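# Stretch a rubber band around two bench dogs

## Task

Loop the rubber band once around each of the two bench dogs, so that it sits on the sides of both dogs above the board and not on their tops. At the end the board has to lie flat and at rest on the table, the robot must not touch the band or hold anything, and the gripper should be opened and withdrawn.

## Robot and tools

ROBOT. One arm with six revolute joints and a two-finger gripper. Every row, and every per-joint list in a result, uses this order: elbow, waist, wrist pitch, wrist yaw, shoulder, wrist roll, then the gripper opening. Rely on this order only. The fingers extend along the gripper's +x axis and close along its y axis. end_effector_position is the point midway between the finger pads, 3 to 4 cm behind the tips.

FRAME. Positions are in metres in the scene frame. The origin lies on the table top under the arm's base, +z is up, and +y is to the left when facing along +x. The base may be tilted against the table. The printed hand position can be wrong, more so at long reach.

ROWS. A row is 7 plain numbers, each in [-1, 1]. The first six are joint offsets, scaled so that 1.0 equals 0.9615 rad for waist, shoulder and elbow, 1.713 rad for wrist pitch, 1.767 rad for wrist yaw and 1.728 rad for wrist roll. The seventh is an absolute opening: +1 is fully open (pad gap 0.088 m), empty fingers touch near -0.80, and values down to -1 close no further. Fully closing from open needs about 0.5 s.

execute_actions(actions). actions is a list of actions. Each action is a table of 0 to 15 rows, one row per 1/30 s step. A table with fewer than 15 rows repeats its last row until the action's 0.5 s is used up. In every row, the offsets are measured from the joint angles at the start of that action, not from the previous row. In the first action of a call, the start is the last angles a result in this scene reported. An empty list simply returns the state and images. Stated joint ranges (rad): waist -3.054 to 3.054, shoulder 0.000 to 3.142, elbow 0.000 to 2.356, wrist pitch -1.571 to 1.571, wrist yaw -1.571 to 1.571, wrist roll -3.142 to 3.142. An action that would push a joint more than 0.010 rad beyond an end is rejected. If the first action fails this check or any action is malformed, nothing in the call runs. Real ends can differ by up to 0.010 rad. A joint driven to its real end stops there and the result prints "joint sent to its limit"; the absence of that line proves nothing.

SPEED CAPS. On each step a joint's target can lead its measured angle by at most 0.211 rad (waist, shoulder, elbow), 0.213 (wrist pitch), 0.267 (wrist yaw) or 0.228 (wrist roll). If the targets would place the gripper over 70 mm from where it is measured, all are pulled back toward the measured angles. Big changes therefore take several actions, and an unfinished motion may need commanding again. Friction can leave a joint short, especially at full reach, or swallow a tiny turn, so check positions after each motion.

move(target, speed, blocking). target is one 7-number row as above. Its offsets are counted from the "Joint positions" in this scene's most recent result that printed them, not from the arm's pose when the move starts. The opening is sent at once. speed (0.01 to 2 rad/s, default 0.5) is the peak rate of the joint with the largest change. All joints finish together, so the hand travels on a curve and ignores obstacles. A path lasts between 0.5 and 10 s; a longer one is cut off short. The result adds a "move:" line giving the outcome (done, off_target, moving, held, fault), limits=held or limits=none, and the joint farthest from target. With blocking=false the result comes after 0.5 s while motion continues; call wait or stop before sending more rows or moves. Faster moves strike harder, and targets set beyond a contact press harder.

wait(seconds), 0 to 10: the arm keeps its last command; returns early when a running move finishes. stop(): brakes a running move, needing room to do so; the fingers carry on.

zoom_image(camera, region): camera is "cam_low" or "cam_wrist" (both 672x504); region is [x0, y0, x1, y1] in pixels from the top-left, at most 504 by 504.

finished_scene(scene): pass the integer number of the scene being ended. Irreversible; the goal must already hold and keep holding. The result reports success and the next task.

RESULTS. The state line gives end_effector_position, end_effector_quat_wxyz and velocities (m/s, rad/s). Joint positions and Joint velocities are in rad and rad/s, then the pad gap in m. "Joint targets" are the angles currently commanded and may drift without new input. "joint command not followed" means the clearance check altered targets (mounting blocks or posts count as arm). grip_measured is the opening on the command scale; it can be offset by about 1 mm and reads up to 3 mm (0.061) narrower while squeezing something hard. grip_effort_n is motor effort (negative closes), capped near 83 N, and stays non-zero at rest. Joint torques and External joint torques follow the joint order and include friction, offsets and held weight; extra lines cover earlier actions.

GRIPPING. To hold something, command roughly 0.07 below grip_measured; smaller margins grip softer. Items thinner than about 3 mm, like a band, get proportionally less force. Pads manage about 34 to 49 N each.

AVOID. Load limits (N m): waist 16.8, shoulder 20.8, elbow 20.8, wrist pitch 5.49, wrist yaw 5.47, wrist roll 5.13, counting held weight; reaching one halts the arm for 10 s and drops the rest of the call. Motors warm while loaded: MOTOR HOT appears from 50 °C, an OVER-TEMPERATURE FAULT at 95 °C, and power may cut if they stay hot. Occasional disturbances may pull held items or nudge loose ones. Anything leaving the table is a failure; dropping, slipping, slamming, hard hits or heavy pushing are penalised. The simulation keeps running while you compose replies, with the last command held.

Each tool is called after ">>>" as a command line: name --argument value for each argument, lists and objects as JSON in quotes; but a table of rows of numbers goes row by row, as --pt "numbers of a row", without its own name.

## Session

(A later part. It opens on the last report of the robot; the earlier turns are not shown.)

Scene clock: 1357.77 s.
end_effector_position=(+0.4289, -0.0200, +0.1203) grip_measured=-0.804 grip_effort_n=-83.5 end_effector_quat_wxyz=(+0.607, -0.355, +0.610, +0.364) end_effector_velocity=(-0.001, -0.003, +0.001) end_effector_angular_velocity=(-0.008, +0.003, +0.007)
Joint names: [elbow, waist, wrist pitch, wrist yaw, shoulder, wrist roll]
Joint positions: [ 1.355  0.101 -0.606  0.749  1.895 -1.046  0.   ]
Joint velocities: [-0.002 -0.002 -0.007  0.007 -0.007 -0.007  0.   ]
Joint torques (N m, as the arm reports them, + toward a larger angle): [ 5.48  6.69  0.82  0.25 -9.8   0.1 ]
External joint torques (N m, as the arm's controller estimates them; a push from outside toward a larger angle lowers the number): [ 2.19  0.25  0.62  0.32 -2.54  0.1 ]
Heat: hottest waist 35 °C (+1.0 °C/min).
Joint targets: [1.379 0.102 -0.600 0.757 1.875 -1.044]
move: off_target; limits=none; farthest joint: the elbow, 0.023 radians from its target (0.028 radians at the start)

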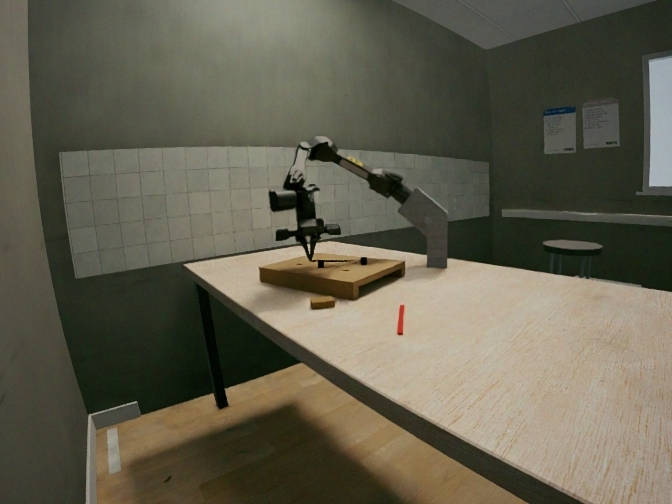

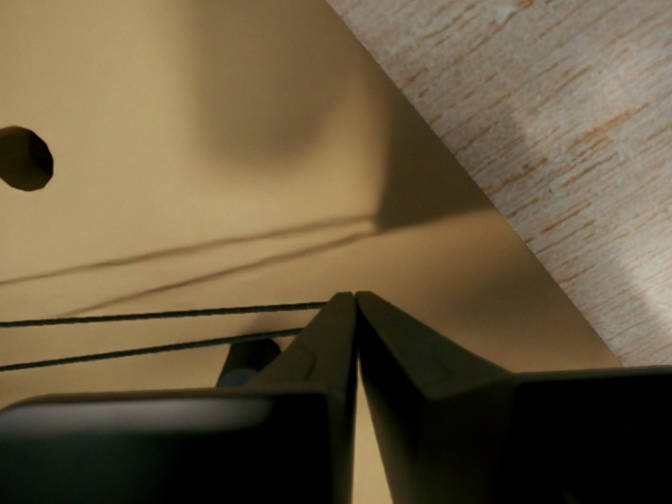

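>>> move --target '[-0.078,-0.036,0.022,-0.002,-0.106,-0.018,-1]' --speed 0.1

>>> zoom_image --camera "cam_low" --region '[280, 230, 390, 290]'

Scene clock: 1369.40 s.
end_effector_position=(+0.4172, -0.0384, +0.1242) grip_measured=-0.804 grip_effort_n=-83.5 end_effector_quat_wxyz=(+0.611, -0.353, +0.611, +0.358) end_effector_velocity=(-0.002, +0.000, -0.000) end_effector_angular_velocity=(+0.006, +0.007, +0.011)
Joint names: [elbow, waist, wrist pitch, wrist yaw, shoulder, wrist roll]
Joint positions: [ 1.28   0.072 -0.578  0.74   1.815 -1.074  0.   ]
Joint velocities: [-0.002 -0.002 -0.007 -0.007 -0.002 -0.007  0.   ]
Joint torques (N m, as the arm reports them, + toward a larger angle): [ 3.29  5.66  1.04  0.16 -9.73 -0.02]
External joint torques (N m, as the arm's controller estimates them; a push from outside toward a larger angle lowers the number): [ 0.04 -0.31  0.81  0.23 -2.72 -0.02]
Heat: hottest shoulder 37 °C (+3.0 °C/min).
Joint targets: [1.280 0.066 -0.569 0.745 1.794 -1.077]
move: off_target; limits=none; farthest joint: the shoulder, 0.022 radians from its target (0.102 radians at the start)

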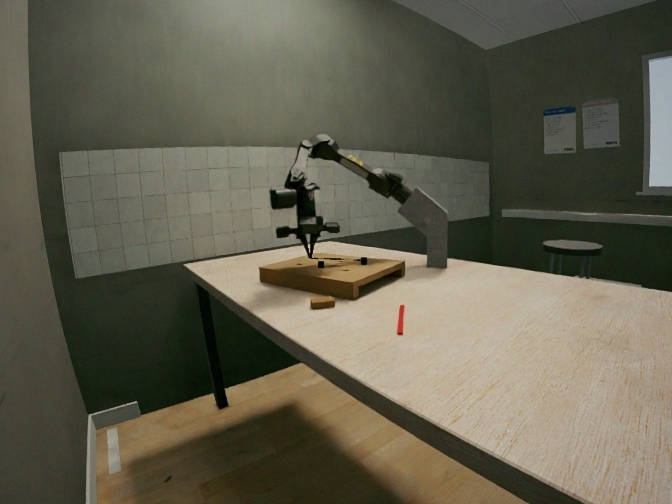

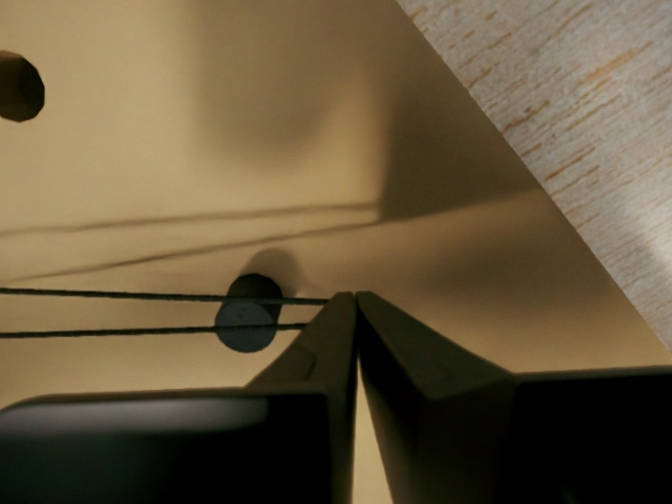

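Region (280, 230, 390, 290) of cam_low's 672x504 image, scaled by 4.582, with more detail than that image has; it fills the top 275 rows of this view, and the rest is white.

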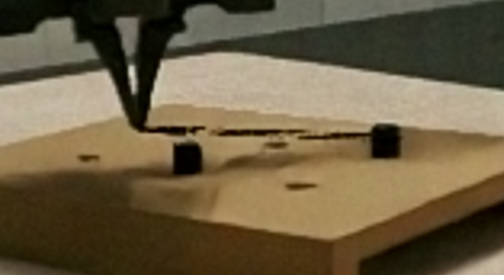

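>>> move --target '[-0.045,-0.035,0.015,-0.003,-0.062,-0.02,-1]' --speed 0.1

Scene clock: 1378.03 s.
end_effector_position=(+0.4080, -0.0491, +0.1223) grip_measured=-0.804 grip_effort_n=-83.5 end_effector_quat_wxyz=(+0.608, -0.354, +0.612, +0.361) end_effector_velocity=(-0.007, -0.001, -0.002) end_effector_angular_velocity=(+0.005, +0.024, +0.006)
Joint names: [elbow, waist, wrist pitch, wrist yaw, shoulder, wrist roll]
Joint positions: [ 1.237  0.046 -0.561  0.729  1.776 -1.106  0.   ]
Joint velocities: [-0.007 -0.007 -0.022 -0.007 -0.002  0.007  0.   ]
Joint torques (N m, as the arm reports them, + toward a larger angle): [ 3.11  5.34  1.    0.17 -9.59 -0.05]
External joint torques (N m, as the arm's controller estimates them; a push from outside toward a larger angle lowers the number): [-0.09 -0.3   0.79  0.23 -2.63 -0.05]
Heat: hottest shoulder 39 °C (+5.0 °C/min).
Joint targets: [1.236 0.039 -0.552 0.735 1.755 -1.109]
move: off_target; limits=none; farthest joint: the shoulder, 0.020 radians from its target (0.059 radians at the start)

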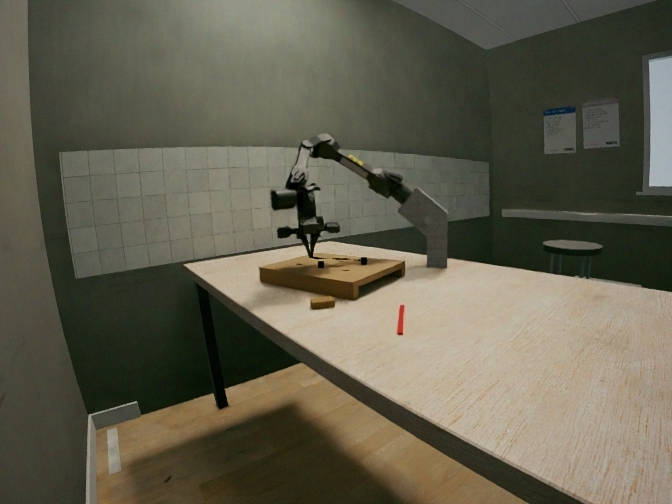

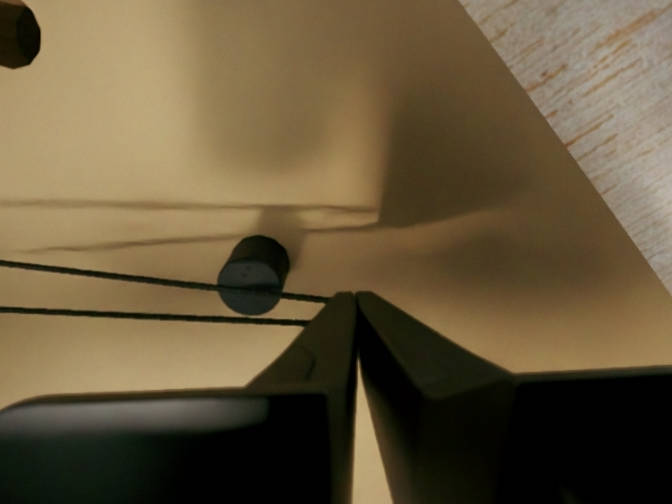

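>>> move --target '[0.055,-0.019,-0.013,-0.004,0.0,-0.01,-1]' --speed 0.1

Scene clock: 1389.63 s.
end_effector_position=(+0.4120, -0.0547, +0.1237) grip_measured=-0.804 grip_effort_n=-83.5 end_effector_quat_wxyz=(+0.607, -0.353, +0.611, +0.366) end_effector_velocity=(-0.003, -0.000, +0.000) end_effector_angular_velocity=(+0.007, +0.014, +0.002)
Joint names: [elbow, waist, wrist pitch, wrist yaw, shoulder, wrist roll]
Joint positions: [ 1.266  0.034 -0.59   0.716  1.775 -1.121  0.   ]
Joint velocities: [ 0.002 -0.002 -0.022 -0.007 -0.002  0.007  0.   ]
Joint torques (N m, as the arm reports them, + toward a larger angle): [ 5.6   5.24  0.79  0.19 -7.11 -0.01]
External joint torques (N m, as the arm's controller estimates them; a push from outside toward a larger angle lowers the number): [ 2.39 -0.41  0.6   0.26 -0.14 -0.01]
Heat: hottest shoulder 40 °C (+6.1 °C/min).
Joint targets: [1.290 0.027 -0.584 0.722 1.776 -1.124]
move: off_target; limits=none; farthest joint: the elbow, 0.024 radians from its target (0.053 radians at the start)

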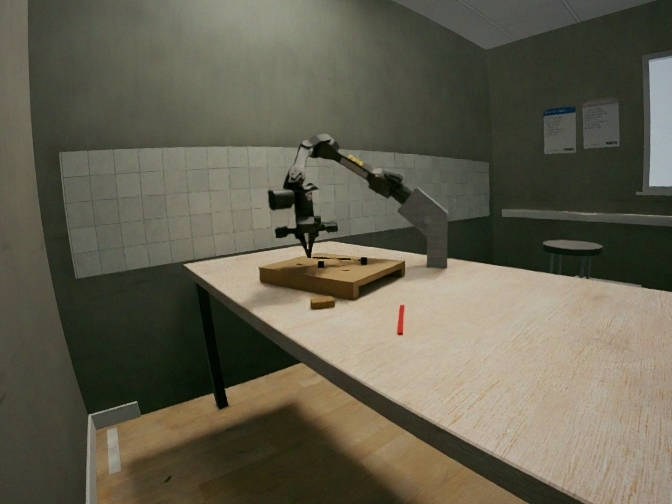

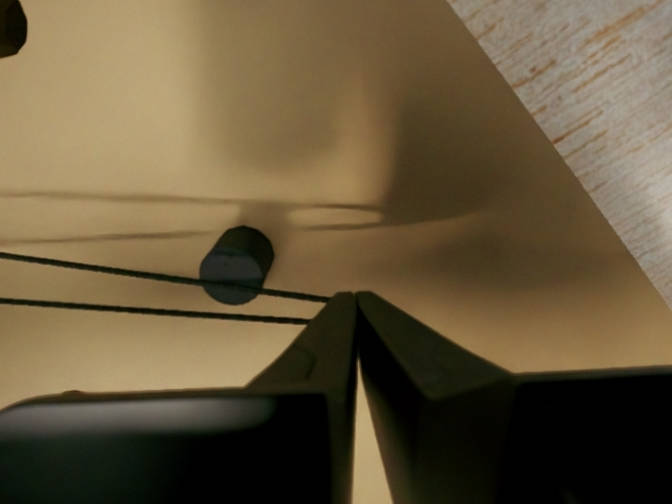

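>>> move --target '[0.016,-0.026,0.031,-0.005,0.03,-0.016,-1]' --speed 0.08

>>> zoom_image --camera "cam_low" --region '[280, 230, 390, 290]'

Scene clock: 1395.80 s.
end_effector_position=(+0.4152, -0.0538, +0.1143) grip_measured=-0.804 grip_effort_n=-83.5 end_effector_quat_wxyz=(+0.611, -0.352, +0.608, +0.366) end_effector_velocity=(-0.003, +0.001, -0.002) end_effector_angular_velocity=(+0.007, +0.010, +0.028)
Joint names: [elbow, waist, wrist pitch, wrist yaw, shoulder, wrist roll]
Joint positions: [ 1.266  0.017 -0.547  0.701  1.795 -1.146  0.   ]
Joint velocities: [-0.002 -0.002 -0.007 -0.007  0.002 -0.022  0.   ]
Joint torques (N m, as the arm reports them, + toward a larger angle): [ 4.6   5.36  1.08  0.16 -6.4  -0.03]
External joint torques (N m, as the arm's controller estimates them; a push from outside toward a larger angle lowers the number): [ 1.47 -0.37  0.88  0.24  0.64 -0.03]
Heat: hottest shoulder 40 °C (+6.0 °C/min).
Joint targets: [1.281 0.009 -0.537 0.707 1.804 -1.149]
move: off_target; limits=none; farthest joint: the elbow, 0.015 radians from its target (0.015 radians at the start)

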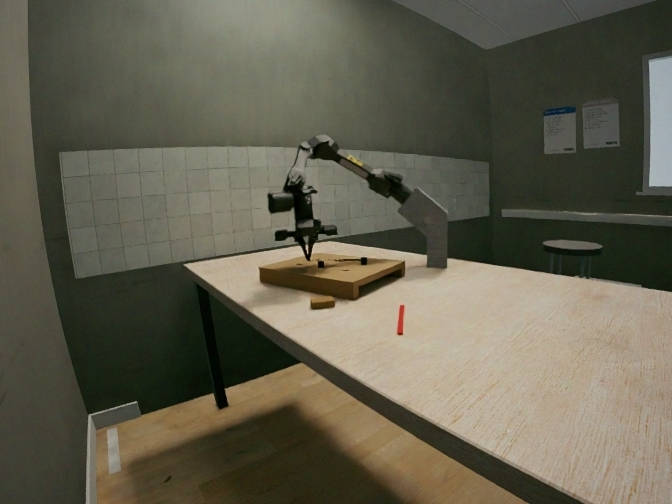

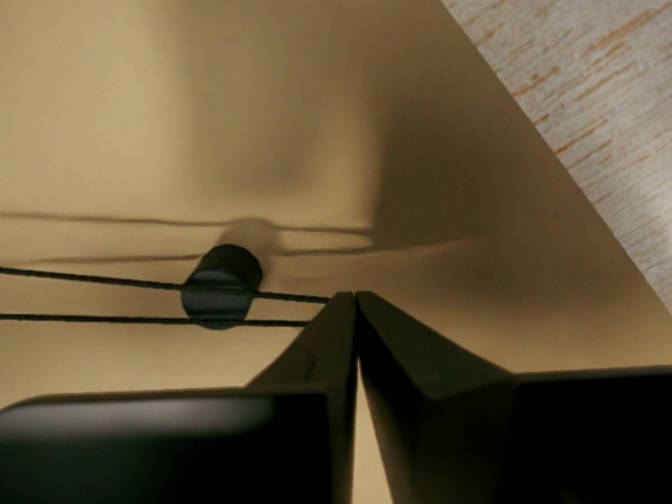

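Region (280, 230, 390, 290) of cam_low's 672x504 image, scaled by 4.582, with more detail than that image has; it fills the top 275 rows of this view, and the rest is white.

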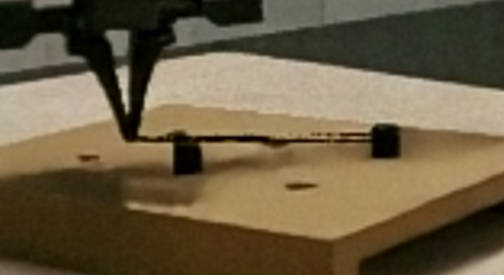

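>>> zoom_image --camera "cam_wrist" --region '[130, 220, 380, 370]'

Region (130, 220, 380, 370) of cam_wrist's 672x504 image, scaled by 2.016, with more detail than that image has; it fills the top 302 rows of this view, and the rest is white.

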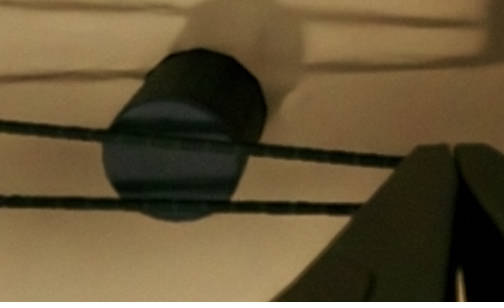

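>>> move --target '[-0.012,-0.021,0.005,-0.004,-0.038,-0.01,-1]' --speed 0.08

>>> zoom_image --camera "cam_wrist" --region '[130, 200, 380, 370]'

Scene clock: 1405.57 s.
end_effector_position=(+0.4114, -0.0580, +0.1139) grip_measured=-0.804 grip_effort_n=-83.5 end_effector_quat_wxyz=(+0.609, -0.350, +0.607, +0.371) end_effector_velocity=(-0.006, -0.002, +0.000) end_effector_angular_velocity=(-0.007, +0.019, +0.006)
Joint names: [elbow, waist, wrist pitch, wrist yaw, shoulder, wrist roll]
Joint positions: [ 1.253  0.004 -0.548  0.687  1.78  -1.161  0.   ]
Joint velocities: [-0.007 -0.002 -0.022  0.007 -0.007  0.007  0.   ]
Joint torques (N m, as the arm reports them, + toward a larger angle): [ 3.3   5.24  1.08  0.16 -9.75 -0.04]
External joint torques (N m, as the arm's controller estimates them; a push from outside toward a larger angle lowers the number): [ 0.06 -0.35  0.87  0.24 -2.52 -0.04]
Heat: hottest shoulder 39 °C (+4.1 °C/min).
Joint targets: [1.255 -0.004 -0.538 0.694 1.759 -1.164]
move: off_target; limits=none; farthest joint: the shoulder, 0.021 radians from its target (0.037 radians at the start)

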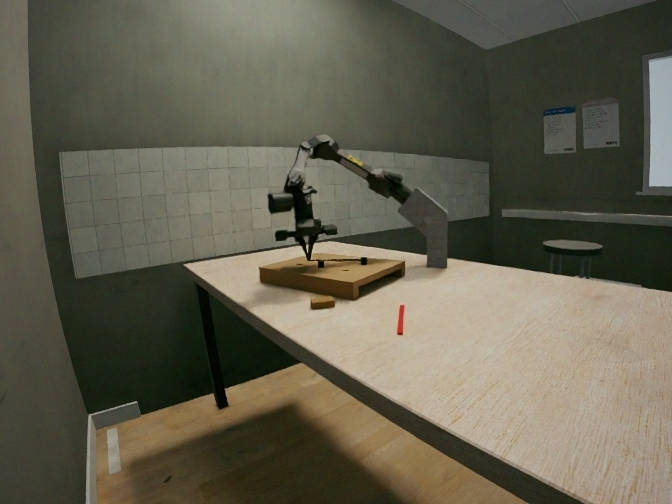

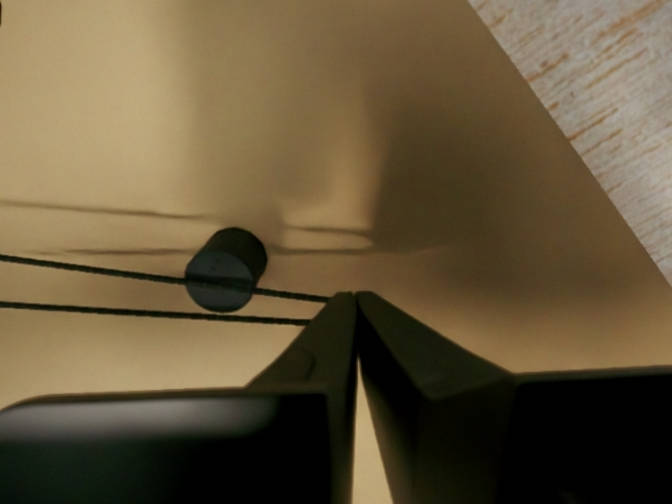

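Region (130, 200, 380, 370) of cam_wrist's 672x504 image, scaled by 2.016, with more detail than that image has; it fills the top 343 rows of this view, and the rest is white.

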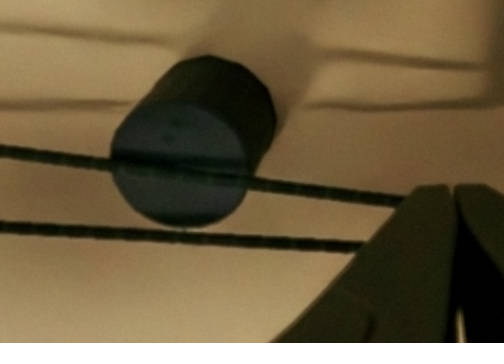

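>>> move --target '[-0.012,-0.036,0.036,-0.004,0.026,-0.02,-1]' --speed 0.08

>>> zoom_image --camera "cam_wrist" --region '[130, 200, 380, 370]'

Scene clock: 1415.37 s.
end_effector_position=(+0.4111, -0.0593, +0.1025) grip_measured=-0.804 grip_effort_n=-83.5 end_effector_quat_wxyz=(+0.611, -0.350, +0.605, +0.371) end_effector_velocity=(-0.002, -0.003, -0.002) end_effector_angular_velocity=(-0.011, +0.003, +0.001)
Joint names: [elbow, waist, wrist pitch, wrist yaw, shoulder, wrist roll]
Joint positions: [ 1.241 -0.021 -0.498  0.674  1.795 -1.193  0.   ]
Joint velocities: [-0.007 -0.007  0.007  0.007 -0.002 -0.007  0.   ]
Joint torques (N m, as the arm reports them, + toward a larger angle): [ 3.2   5.02  1.11  0.18 -6.24 -0.07]
External joint torques (N m, as the arm's controller estimates them; a push from outside toward a larger angle lowers the number): [ 0.08 -0.52  0.89  0.26  1.01 -0.07]
Heat: hottest shoulder 40 °C (+5.0 °C/min).
Joint targets: [1.242 -0.031 -0.487 0.680 1.805 -1.195]
move: off_target; limits=none; farthest joint: the wrist pitch, 0.011 radians from its target (0.062 radians at the start)

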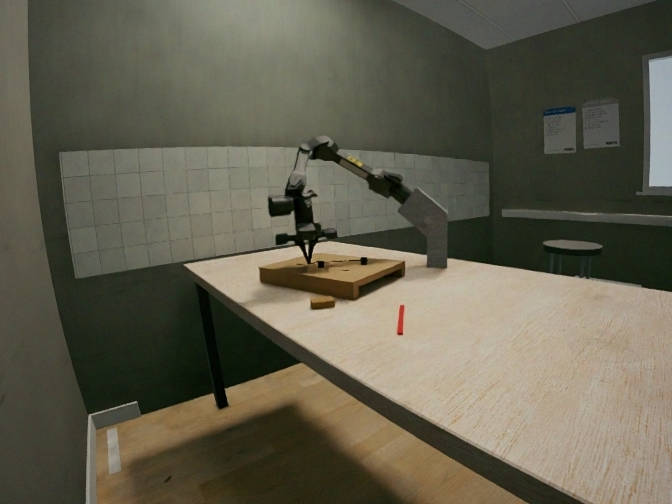

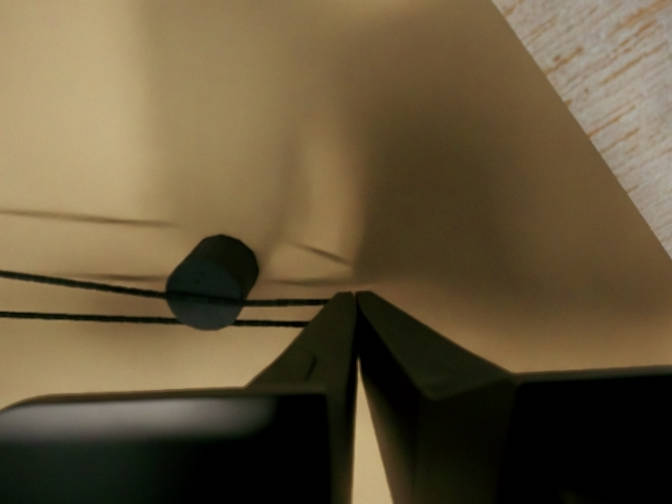

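Region (130, 200, 380, 370) of cam_wrist's 672x504 image, scaled by 2.016, with more detail than that image has; it fills the top 343 rows of this view, and the rest is white.

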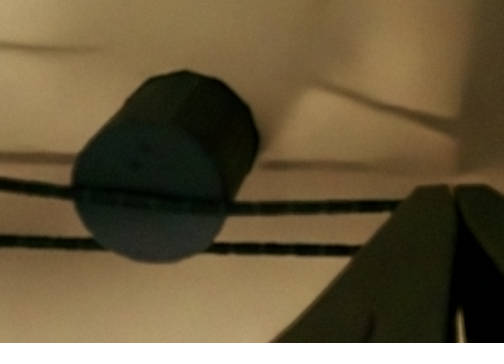

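>>> move --target '[0.085,0.054,-0.012,0.014,0.082,0.031,-1]' --speed 0.08

>>> zoom_image --camera "cam_wrist" --region '[100, 230, 380, 420]'

Scene clock: 1420.77 s.
end_effector_position=(+0.4204, -0.0375, +0.1026) grip_measured=-0.804 grip_effort_n=-83.5 end_effector_quat_wxyz=(+0.608, -0.351, +0.605, +0.375) end_effector_velocity=(-0.001, -0.001, +0.001) end_effector_angular_velocity=(+0.007, +0.010, +0.014)
Joint names: [elbow, waist, wrist pitch, wrist yaw, shoulder, wrist roll]
Joint positions: [ 1.297  0.027 -0.527  0.695  1.863 -1.142  0.   ]
Joint velocities: [ 0.007 -0.002 -0.022 -0.007 -0.002 -0.007  0.   ]
Joint torques (N m, as the arm reports them, + toward a larger angle): [ 5.47  6.7   0.97  0.04 -6.37  0.11]
External joint torques (N m, as the arm's controller estimates them; a push from outside toward a larger angle lowers the number): [2.43 0.65 0.79 0.13 0.89 0.12]
Heat: hottest shoulder 40 °C (+4.1 °C/min).
Joint targets: [1.322 0.031 -0.518 0.698 1.874 -1.139]
move: off_target; limits=none; farthest joint: the elbow, 0.026 radians from its target (0.082 radians at the start)

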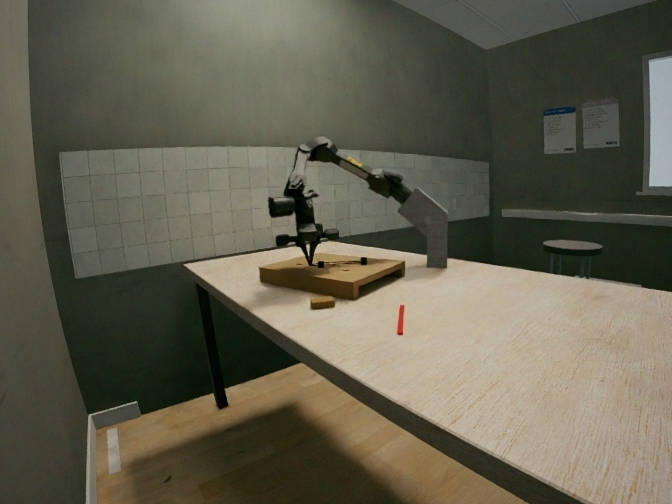

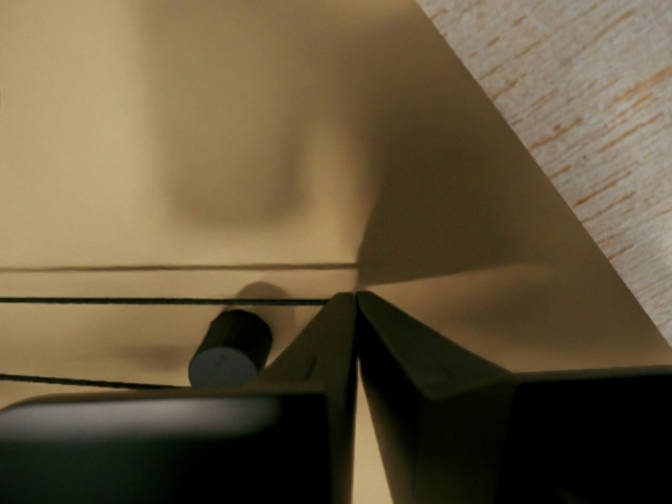

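Region (100, 230, 380, 420) of cam_wrist's 672x504 image, scaled by 1.800, with more detail than that image has; it fills the top 342 rows of this view, and the rest is white.

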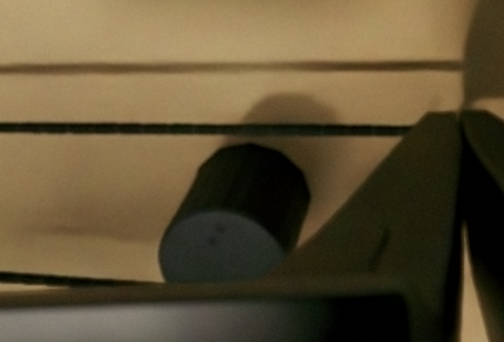

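>>> move --target '[0.018,-0.016,0.022,-0.004,0.028,-0.011,-1]' --speed 0.1

>>> move --target '[-0.07,-0.022,0.024,-0.007,-0.055,-0.015,-1]' --speed 0.1

>>> zoom_image --camera "cam_low" --region '[280, 230, 390, 290]'

Scene clock: 1428.20 s.
end_effector_position=(+0.4210, -0.0377, +0.0950) grip_measured=-0.804 grip_effort_n=-83.5 end_effector_quat_wxyz=(+0.608, -0.351, +0.605, +0.375) end_effector_velocity=(-0.004, -0.001, -0.001) end_effector_angular_velocity=(-0.007, +0.011, +0.029)
Joint names: [elbow, waist, wrist pitch, wrist yaw, shoulder, wrist roll]
Joint positions: [ 1.297  0.013 -0.502  0.689  1.879 -1.158  0.   ]
Joint velocities: [-0.007 -0.002 -0.007  0.007 -0.002 -0.022  0.   ]
Joint torques (N m, as the arm reports them, + toward a larger angle): [ 4.63  6.15  1.23 -0.16 -6.31 -0.06]
External joint torques (N m, as the arm's controller estimates them; a push from outside toward a larger angle lowers the number): [ 1.63  0.09  1.05 -0.08  1.02 -0.06]
Heat: hottest shoulder 39 °C (+2.0 °C/min).
Joint targets: [1.314 0.011 -0.489 0.688 1.890 -1.161]
move: off_target; limits=none; farthest joint: the elbow, 0.017 radians from its target (0.017 radians at the start)

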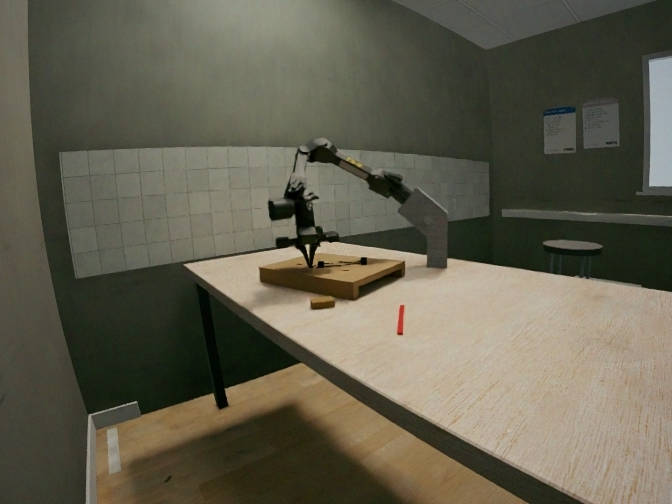

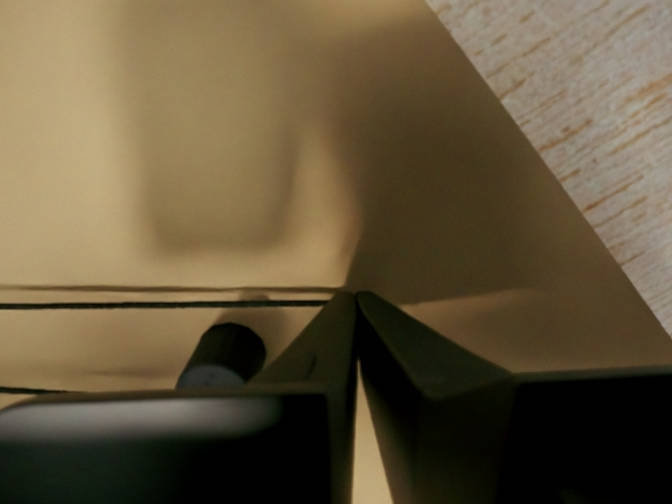

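Scene clock: 1429.30 s.
end_effector_position=(+0.4075, -0.0414, +0.0926) grip_measured=-0.804 grip_effort_n=-83.5 end_effector_quat_wxyz=(+0.605, -0.352, +0.604, +0.381) end_effector_velocity=(-0.001, +0.001, -0.001) end_effector_angular_velocity=(+0.006, -0.001, +0.004)
Joint names: [elbow, waist, wrist pitch, wrist yaw, shoulder, wrist roll]
Joint positions: [ 1.232 -0.004 -0.469  0.677  1.844 -1.182  0.   ]
Joint velocities: [-0.007 -0.002  0.007 -0.007 -0.002 -0.007  0.   ]
Joint torques (N m, as the arm reports them, + toward a larger angle): [ 2.71  5.65  0.9  -0.09 -9.44 -0.05]
External joint torques (N m, as the arm's controller estimates them; a push from outside toward a larger angle lowers the number): [-0.21 -0.16  0.71  0.   -2.26 -0.04]
Heat: hottest shoulder 39 °C (+2.0 °C/min).
Joint targets: [1.230 -0.008 -0.461 0.677 1.827 -1.184]
move: off_target; limits=none; farthest joint: the shoulder, 0.018 radians from its target (0.053 radians at the start)

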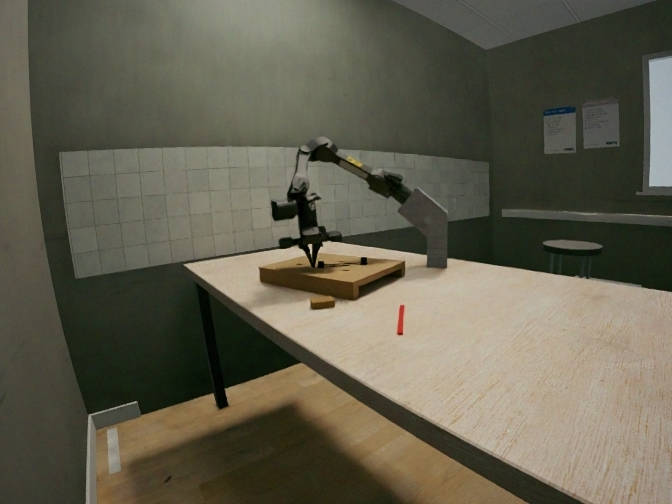

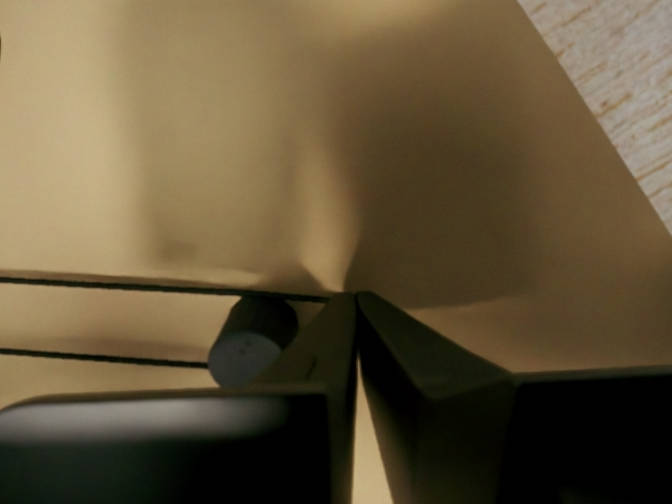

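Region (280, 230, 390, 290) of cam_low's 672x504 image, scaled by 4.582, with more detail than that image has; it fills the top 275 rows of this view, and the rest is white.

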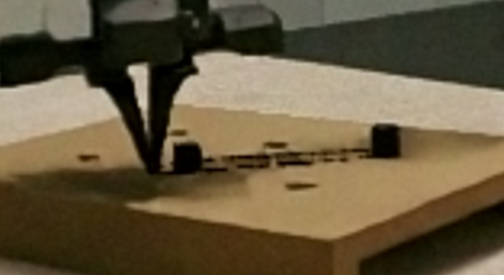

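>>> move --target '[0,0,0,0,0,0,-0.6]'

>>> move --target '[0.012,0.03,-0.045,0.01,-0.04,0.025,-0.6]' --speed 0.1

>>> zoom_image --camera "cam_low" --region '[280, 230, 390, 290]'

Scene clock: 1435.20 s.
end_effector_position=(+0.4078, -0.0414, +0.0927) grip_measured=-0.604 grip_effort_n=15.6 end_effector_quat_wxyz=(+0.606, -0.352, +0.604, +0.380) end_effector_velocity=(-0.003, +0.001, -0.001) end_effector_angular_velocity=(+0.008, +0.009, +0.028)
Joint names: [elbow, waist, wrist pitch, wrist yaw, shoulder, wrist roll]
Joint positions: [ 1.232 -0.004 -0.467  0.676  1.844 -1.182  0.009]
Joint velocities: [-0.002 -0.002 -0.007 -0.007  0.002 -0.022  0.   ]
Joint torques (N m, as the arm reports them, + toward a larger angle): [ 2.93  6.14  0.23 -0.08 -7.39  0.04]
External joint torques (N m, as the arm's controller estimates them; a push from outside toward a larger angle lowers the number): [ 0.06  0.33  0.05  0.01 -0.31  0.04]
Heat: hottest shoulder 40 °C (+2.0 °C/min).
Joint targets: [1.232 -0.004 -0.469 0.677 1.844 -1.181]
move: done; limits=none; farthest joint: the wrist pitch, 0.002 radians from its target (0.001 radians at the start)

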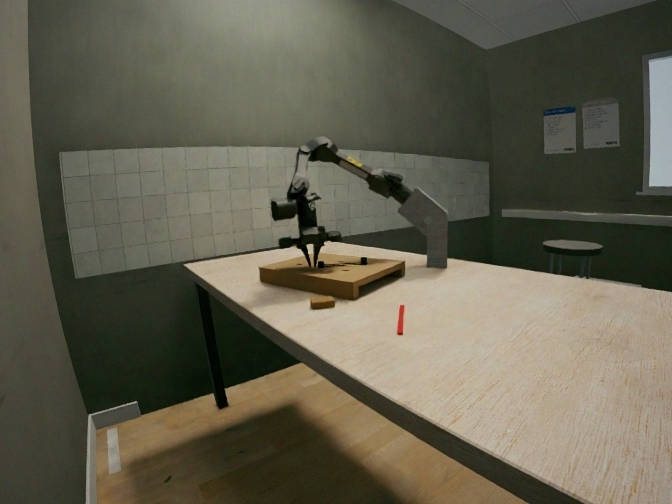

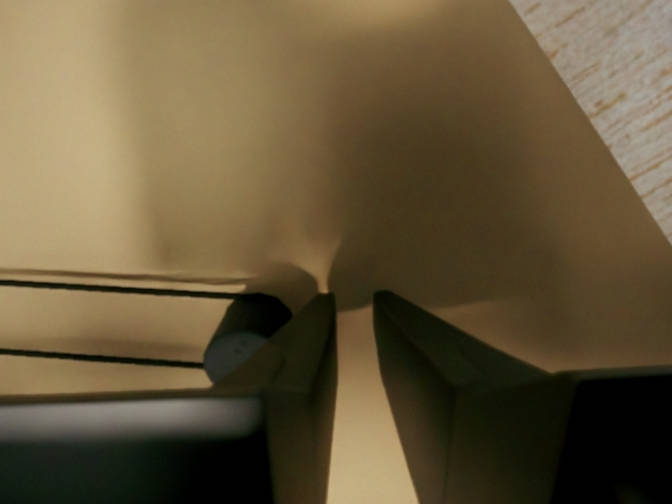

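Scene clock: 1436.40 s.
end_effector_position=(+0.4032, -0.0404, +0.1073) grip_measured=-0.603 grip_effort_n=16.0 end_effector_quat_wxyz=(+0.599, -0.351, +0.608, +0.385) end_effector_velocity=(+0.001, -0.001, +0.001) end_effector_angular_velocity=(+0.006, -0.009, +0.012)
Joint names: [elbow, waist, wrist pitch, wrist yaw, shoulder, wrist roll]
Joint positions: [ 1.236  0.025 -0.542  0.692  1.816 -1.141  0.009]
Joint velocities: [-0.002 -0.002  0.007 -0.007 -0.007 -0.022 -0.   ]
Joint torques (N m, as the arm reports them, + toward a larger angle): [ 3.71  5.96  0.18  0.01 -8.38  0.1 ]
External joint torques (N m, as the arm's controller estimates them; a push from outside toward a larger angle lowers the number): [ 0.71  0.23  0.02  0.09 -1.39  0.11]
Heat: hottest shoulder 40 °C (+2.0 °C/min).
Joint targets: [1.243 0.026 -0.545 0.694 1.805 -1.138]
move: off_target; limits=none; farthest joint: the shoulder, 0.011 radians from its target (0.038 radians at the start)

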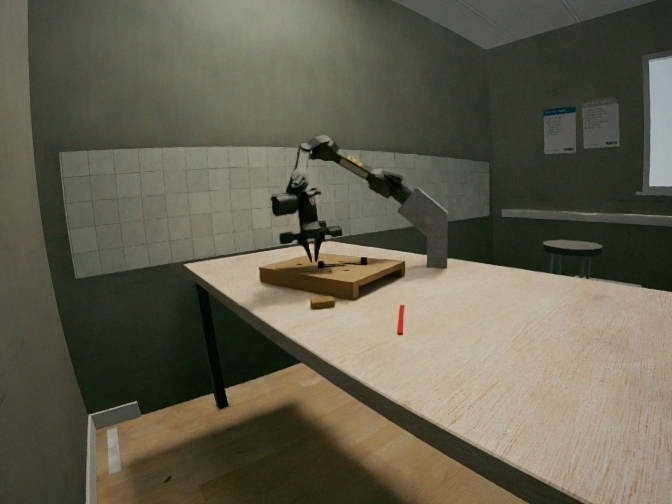

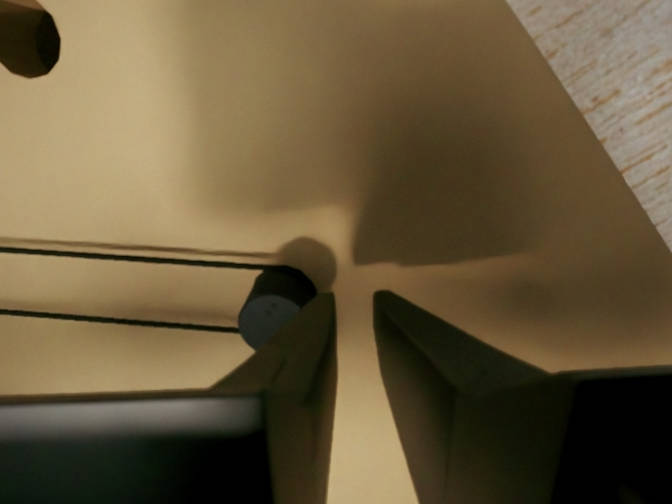

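Region (280, 230, 390, 290) of cam_low's 672x504 image, scaled by 4.582, with more detail than that image has; it fills the top 275 rows of this view, and the rest is white.

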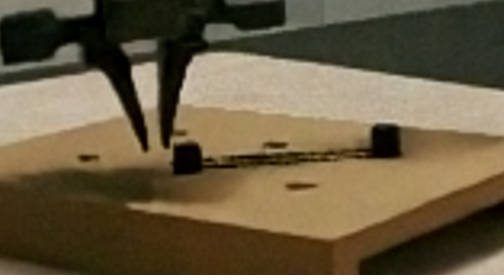

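>>> move --target '[0.03,0,0,0,-0.2,0,-0.6]' --speed 0.3

>>> zoom_image --camera "cam_low" --region '[280, 230, 390, 290]'

Scene clock: 1441.30 s.
end_effector_position=(+0.4338, -0.0890, +0.1593) grip_measured=-0.603 grip_effort_n=15.6 end_effector_quat_wxyz=(+0.666, -0.341, +0.585, +0.312) end_effector_velocity=(-0.002, +0.000, -0.000) end_effector_angular_velocity=(+0.006, +0.006, +0.011)
Joint names: [elbow, waist, wrist pitch, wrist yaw, shoulder, wrist roll]
Joint positions: [ 1.26   0.025 -0.543  0.692  1.634 -1.141  0.009]
Joint velocities: [-0.002 -0.002 -0.007 -0.007 -0.002 -0.007 -0.   ]
Joint torques (N m, as the arm reports them, + toward a larger angle): [ 4.2   5.51  0.6  -0.1  -8.24  0.04]
External joint torques (N m, as the arm's controller estimates them; a push from outside toward a larger angle lowers the number): [ 0.36  0.32  0.18 -0.01 -1.28  0.04]
Heat: hottest shoulder 40 °C (+1.0 °C/min).
Joint targets: [1.265 0.025 -0.542 0.692 1.624 -1.141]
move: done; limits=none; farthest joint: the shoulder, 0.010 radians from its target (0.192 radians at the start)

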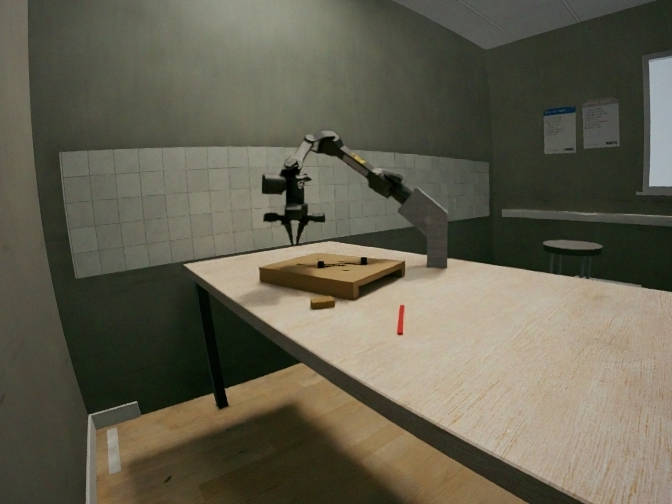

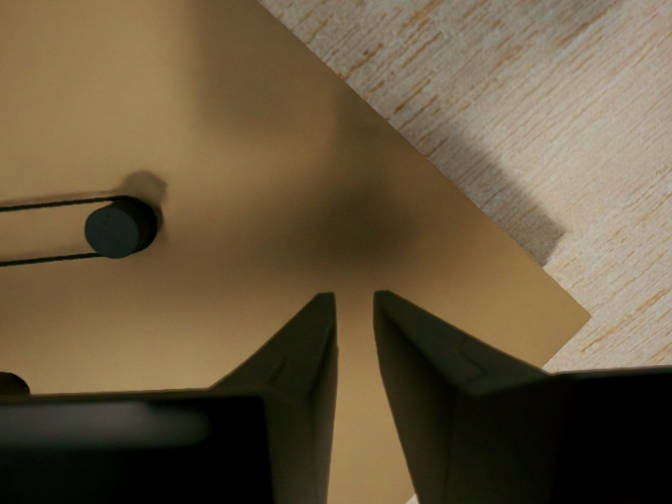

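Region (280, 230, 390, 290) of cam_low's 672x504 image, scaled by 4.582, with more detail than that image has; it fills the top 275 rows of this view, and the rest is white.

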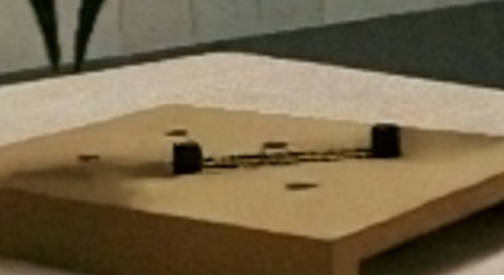

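>>> finished_scene --scene 2

The scene is finished: the task was done.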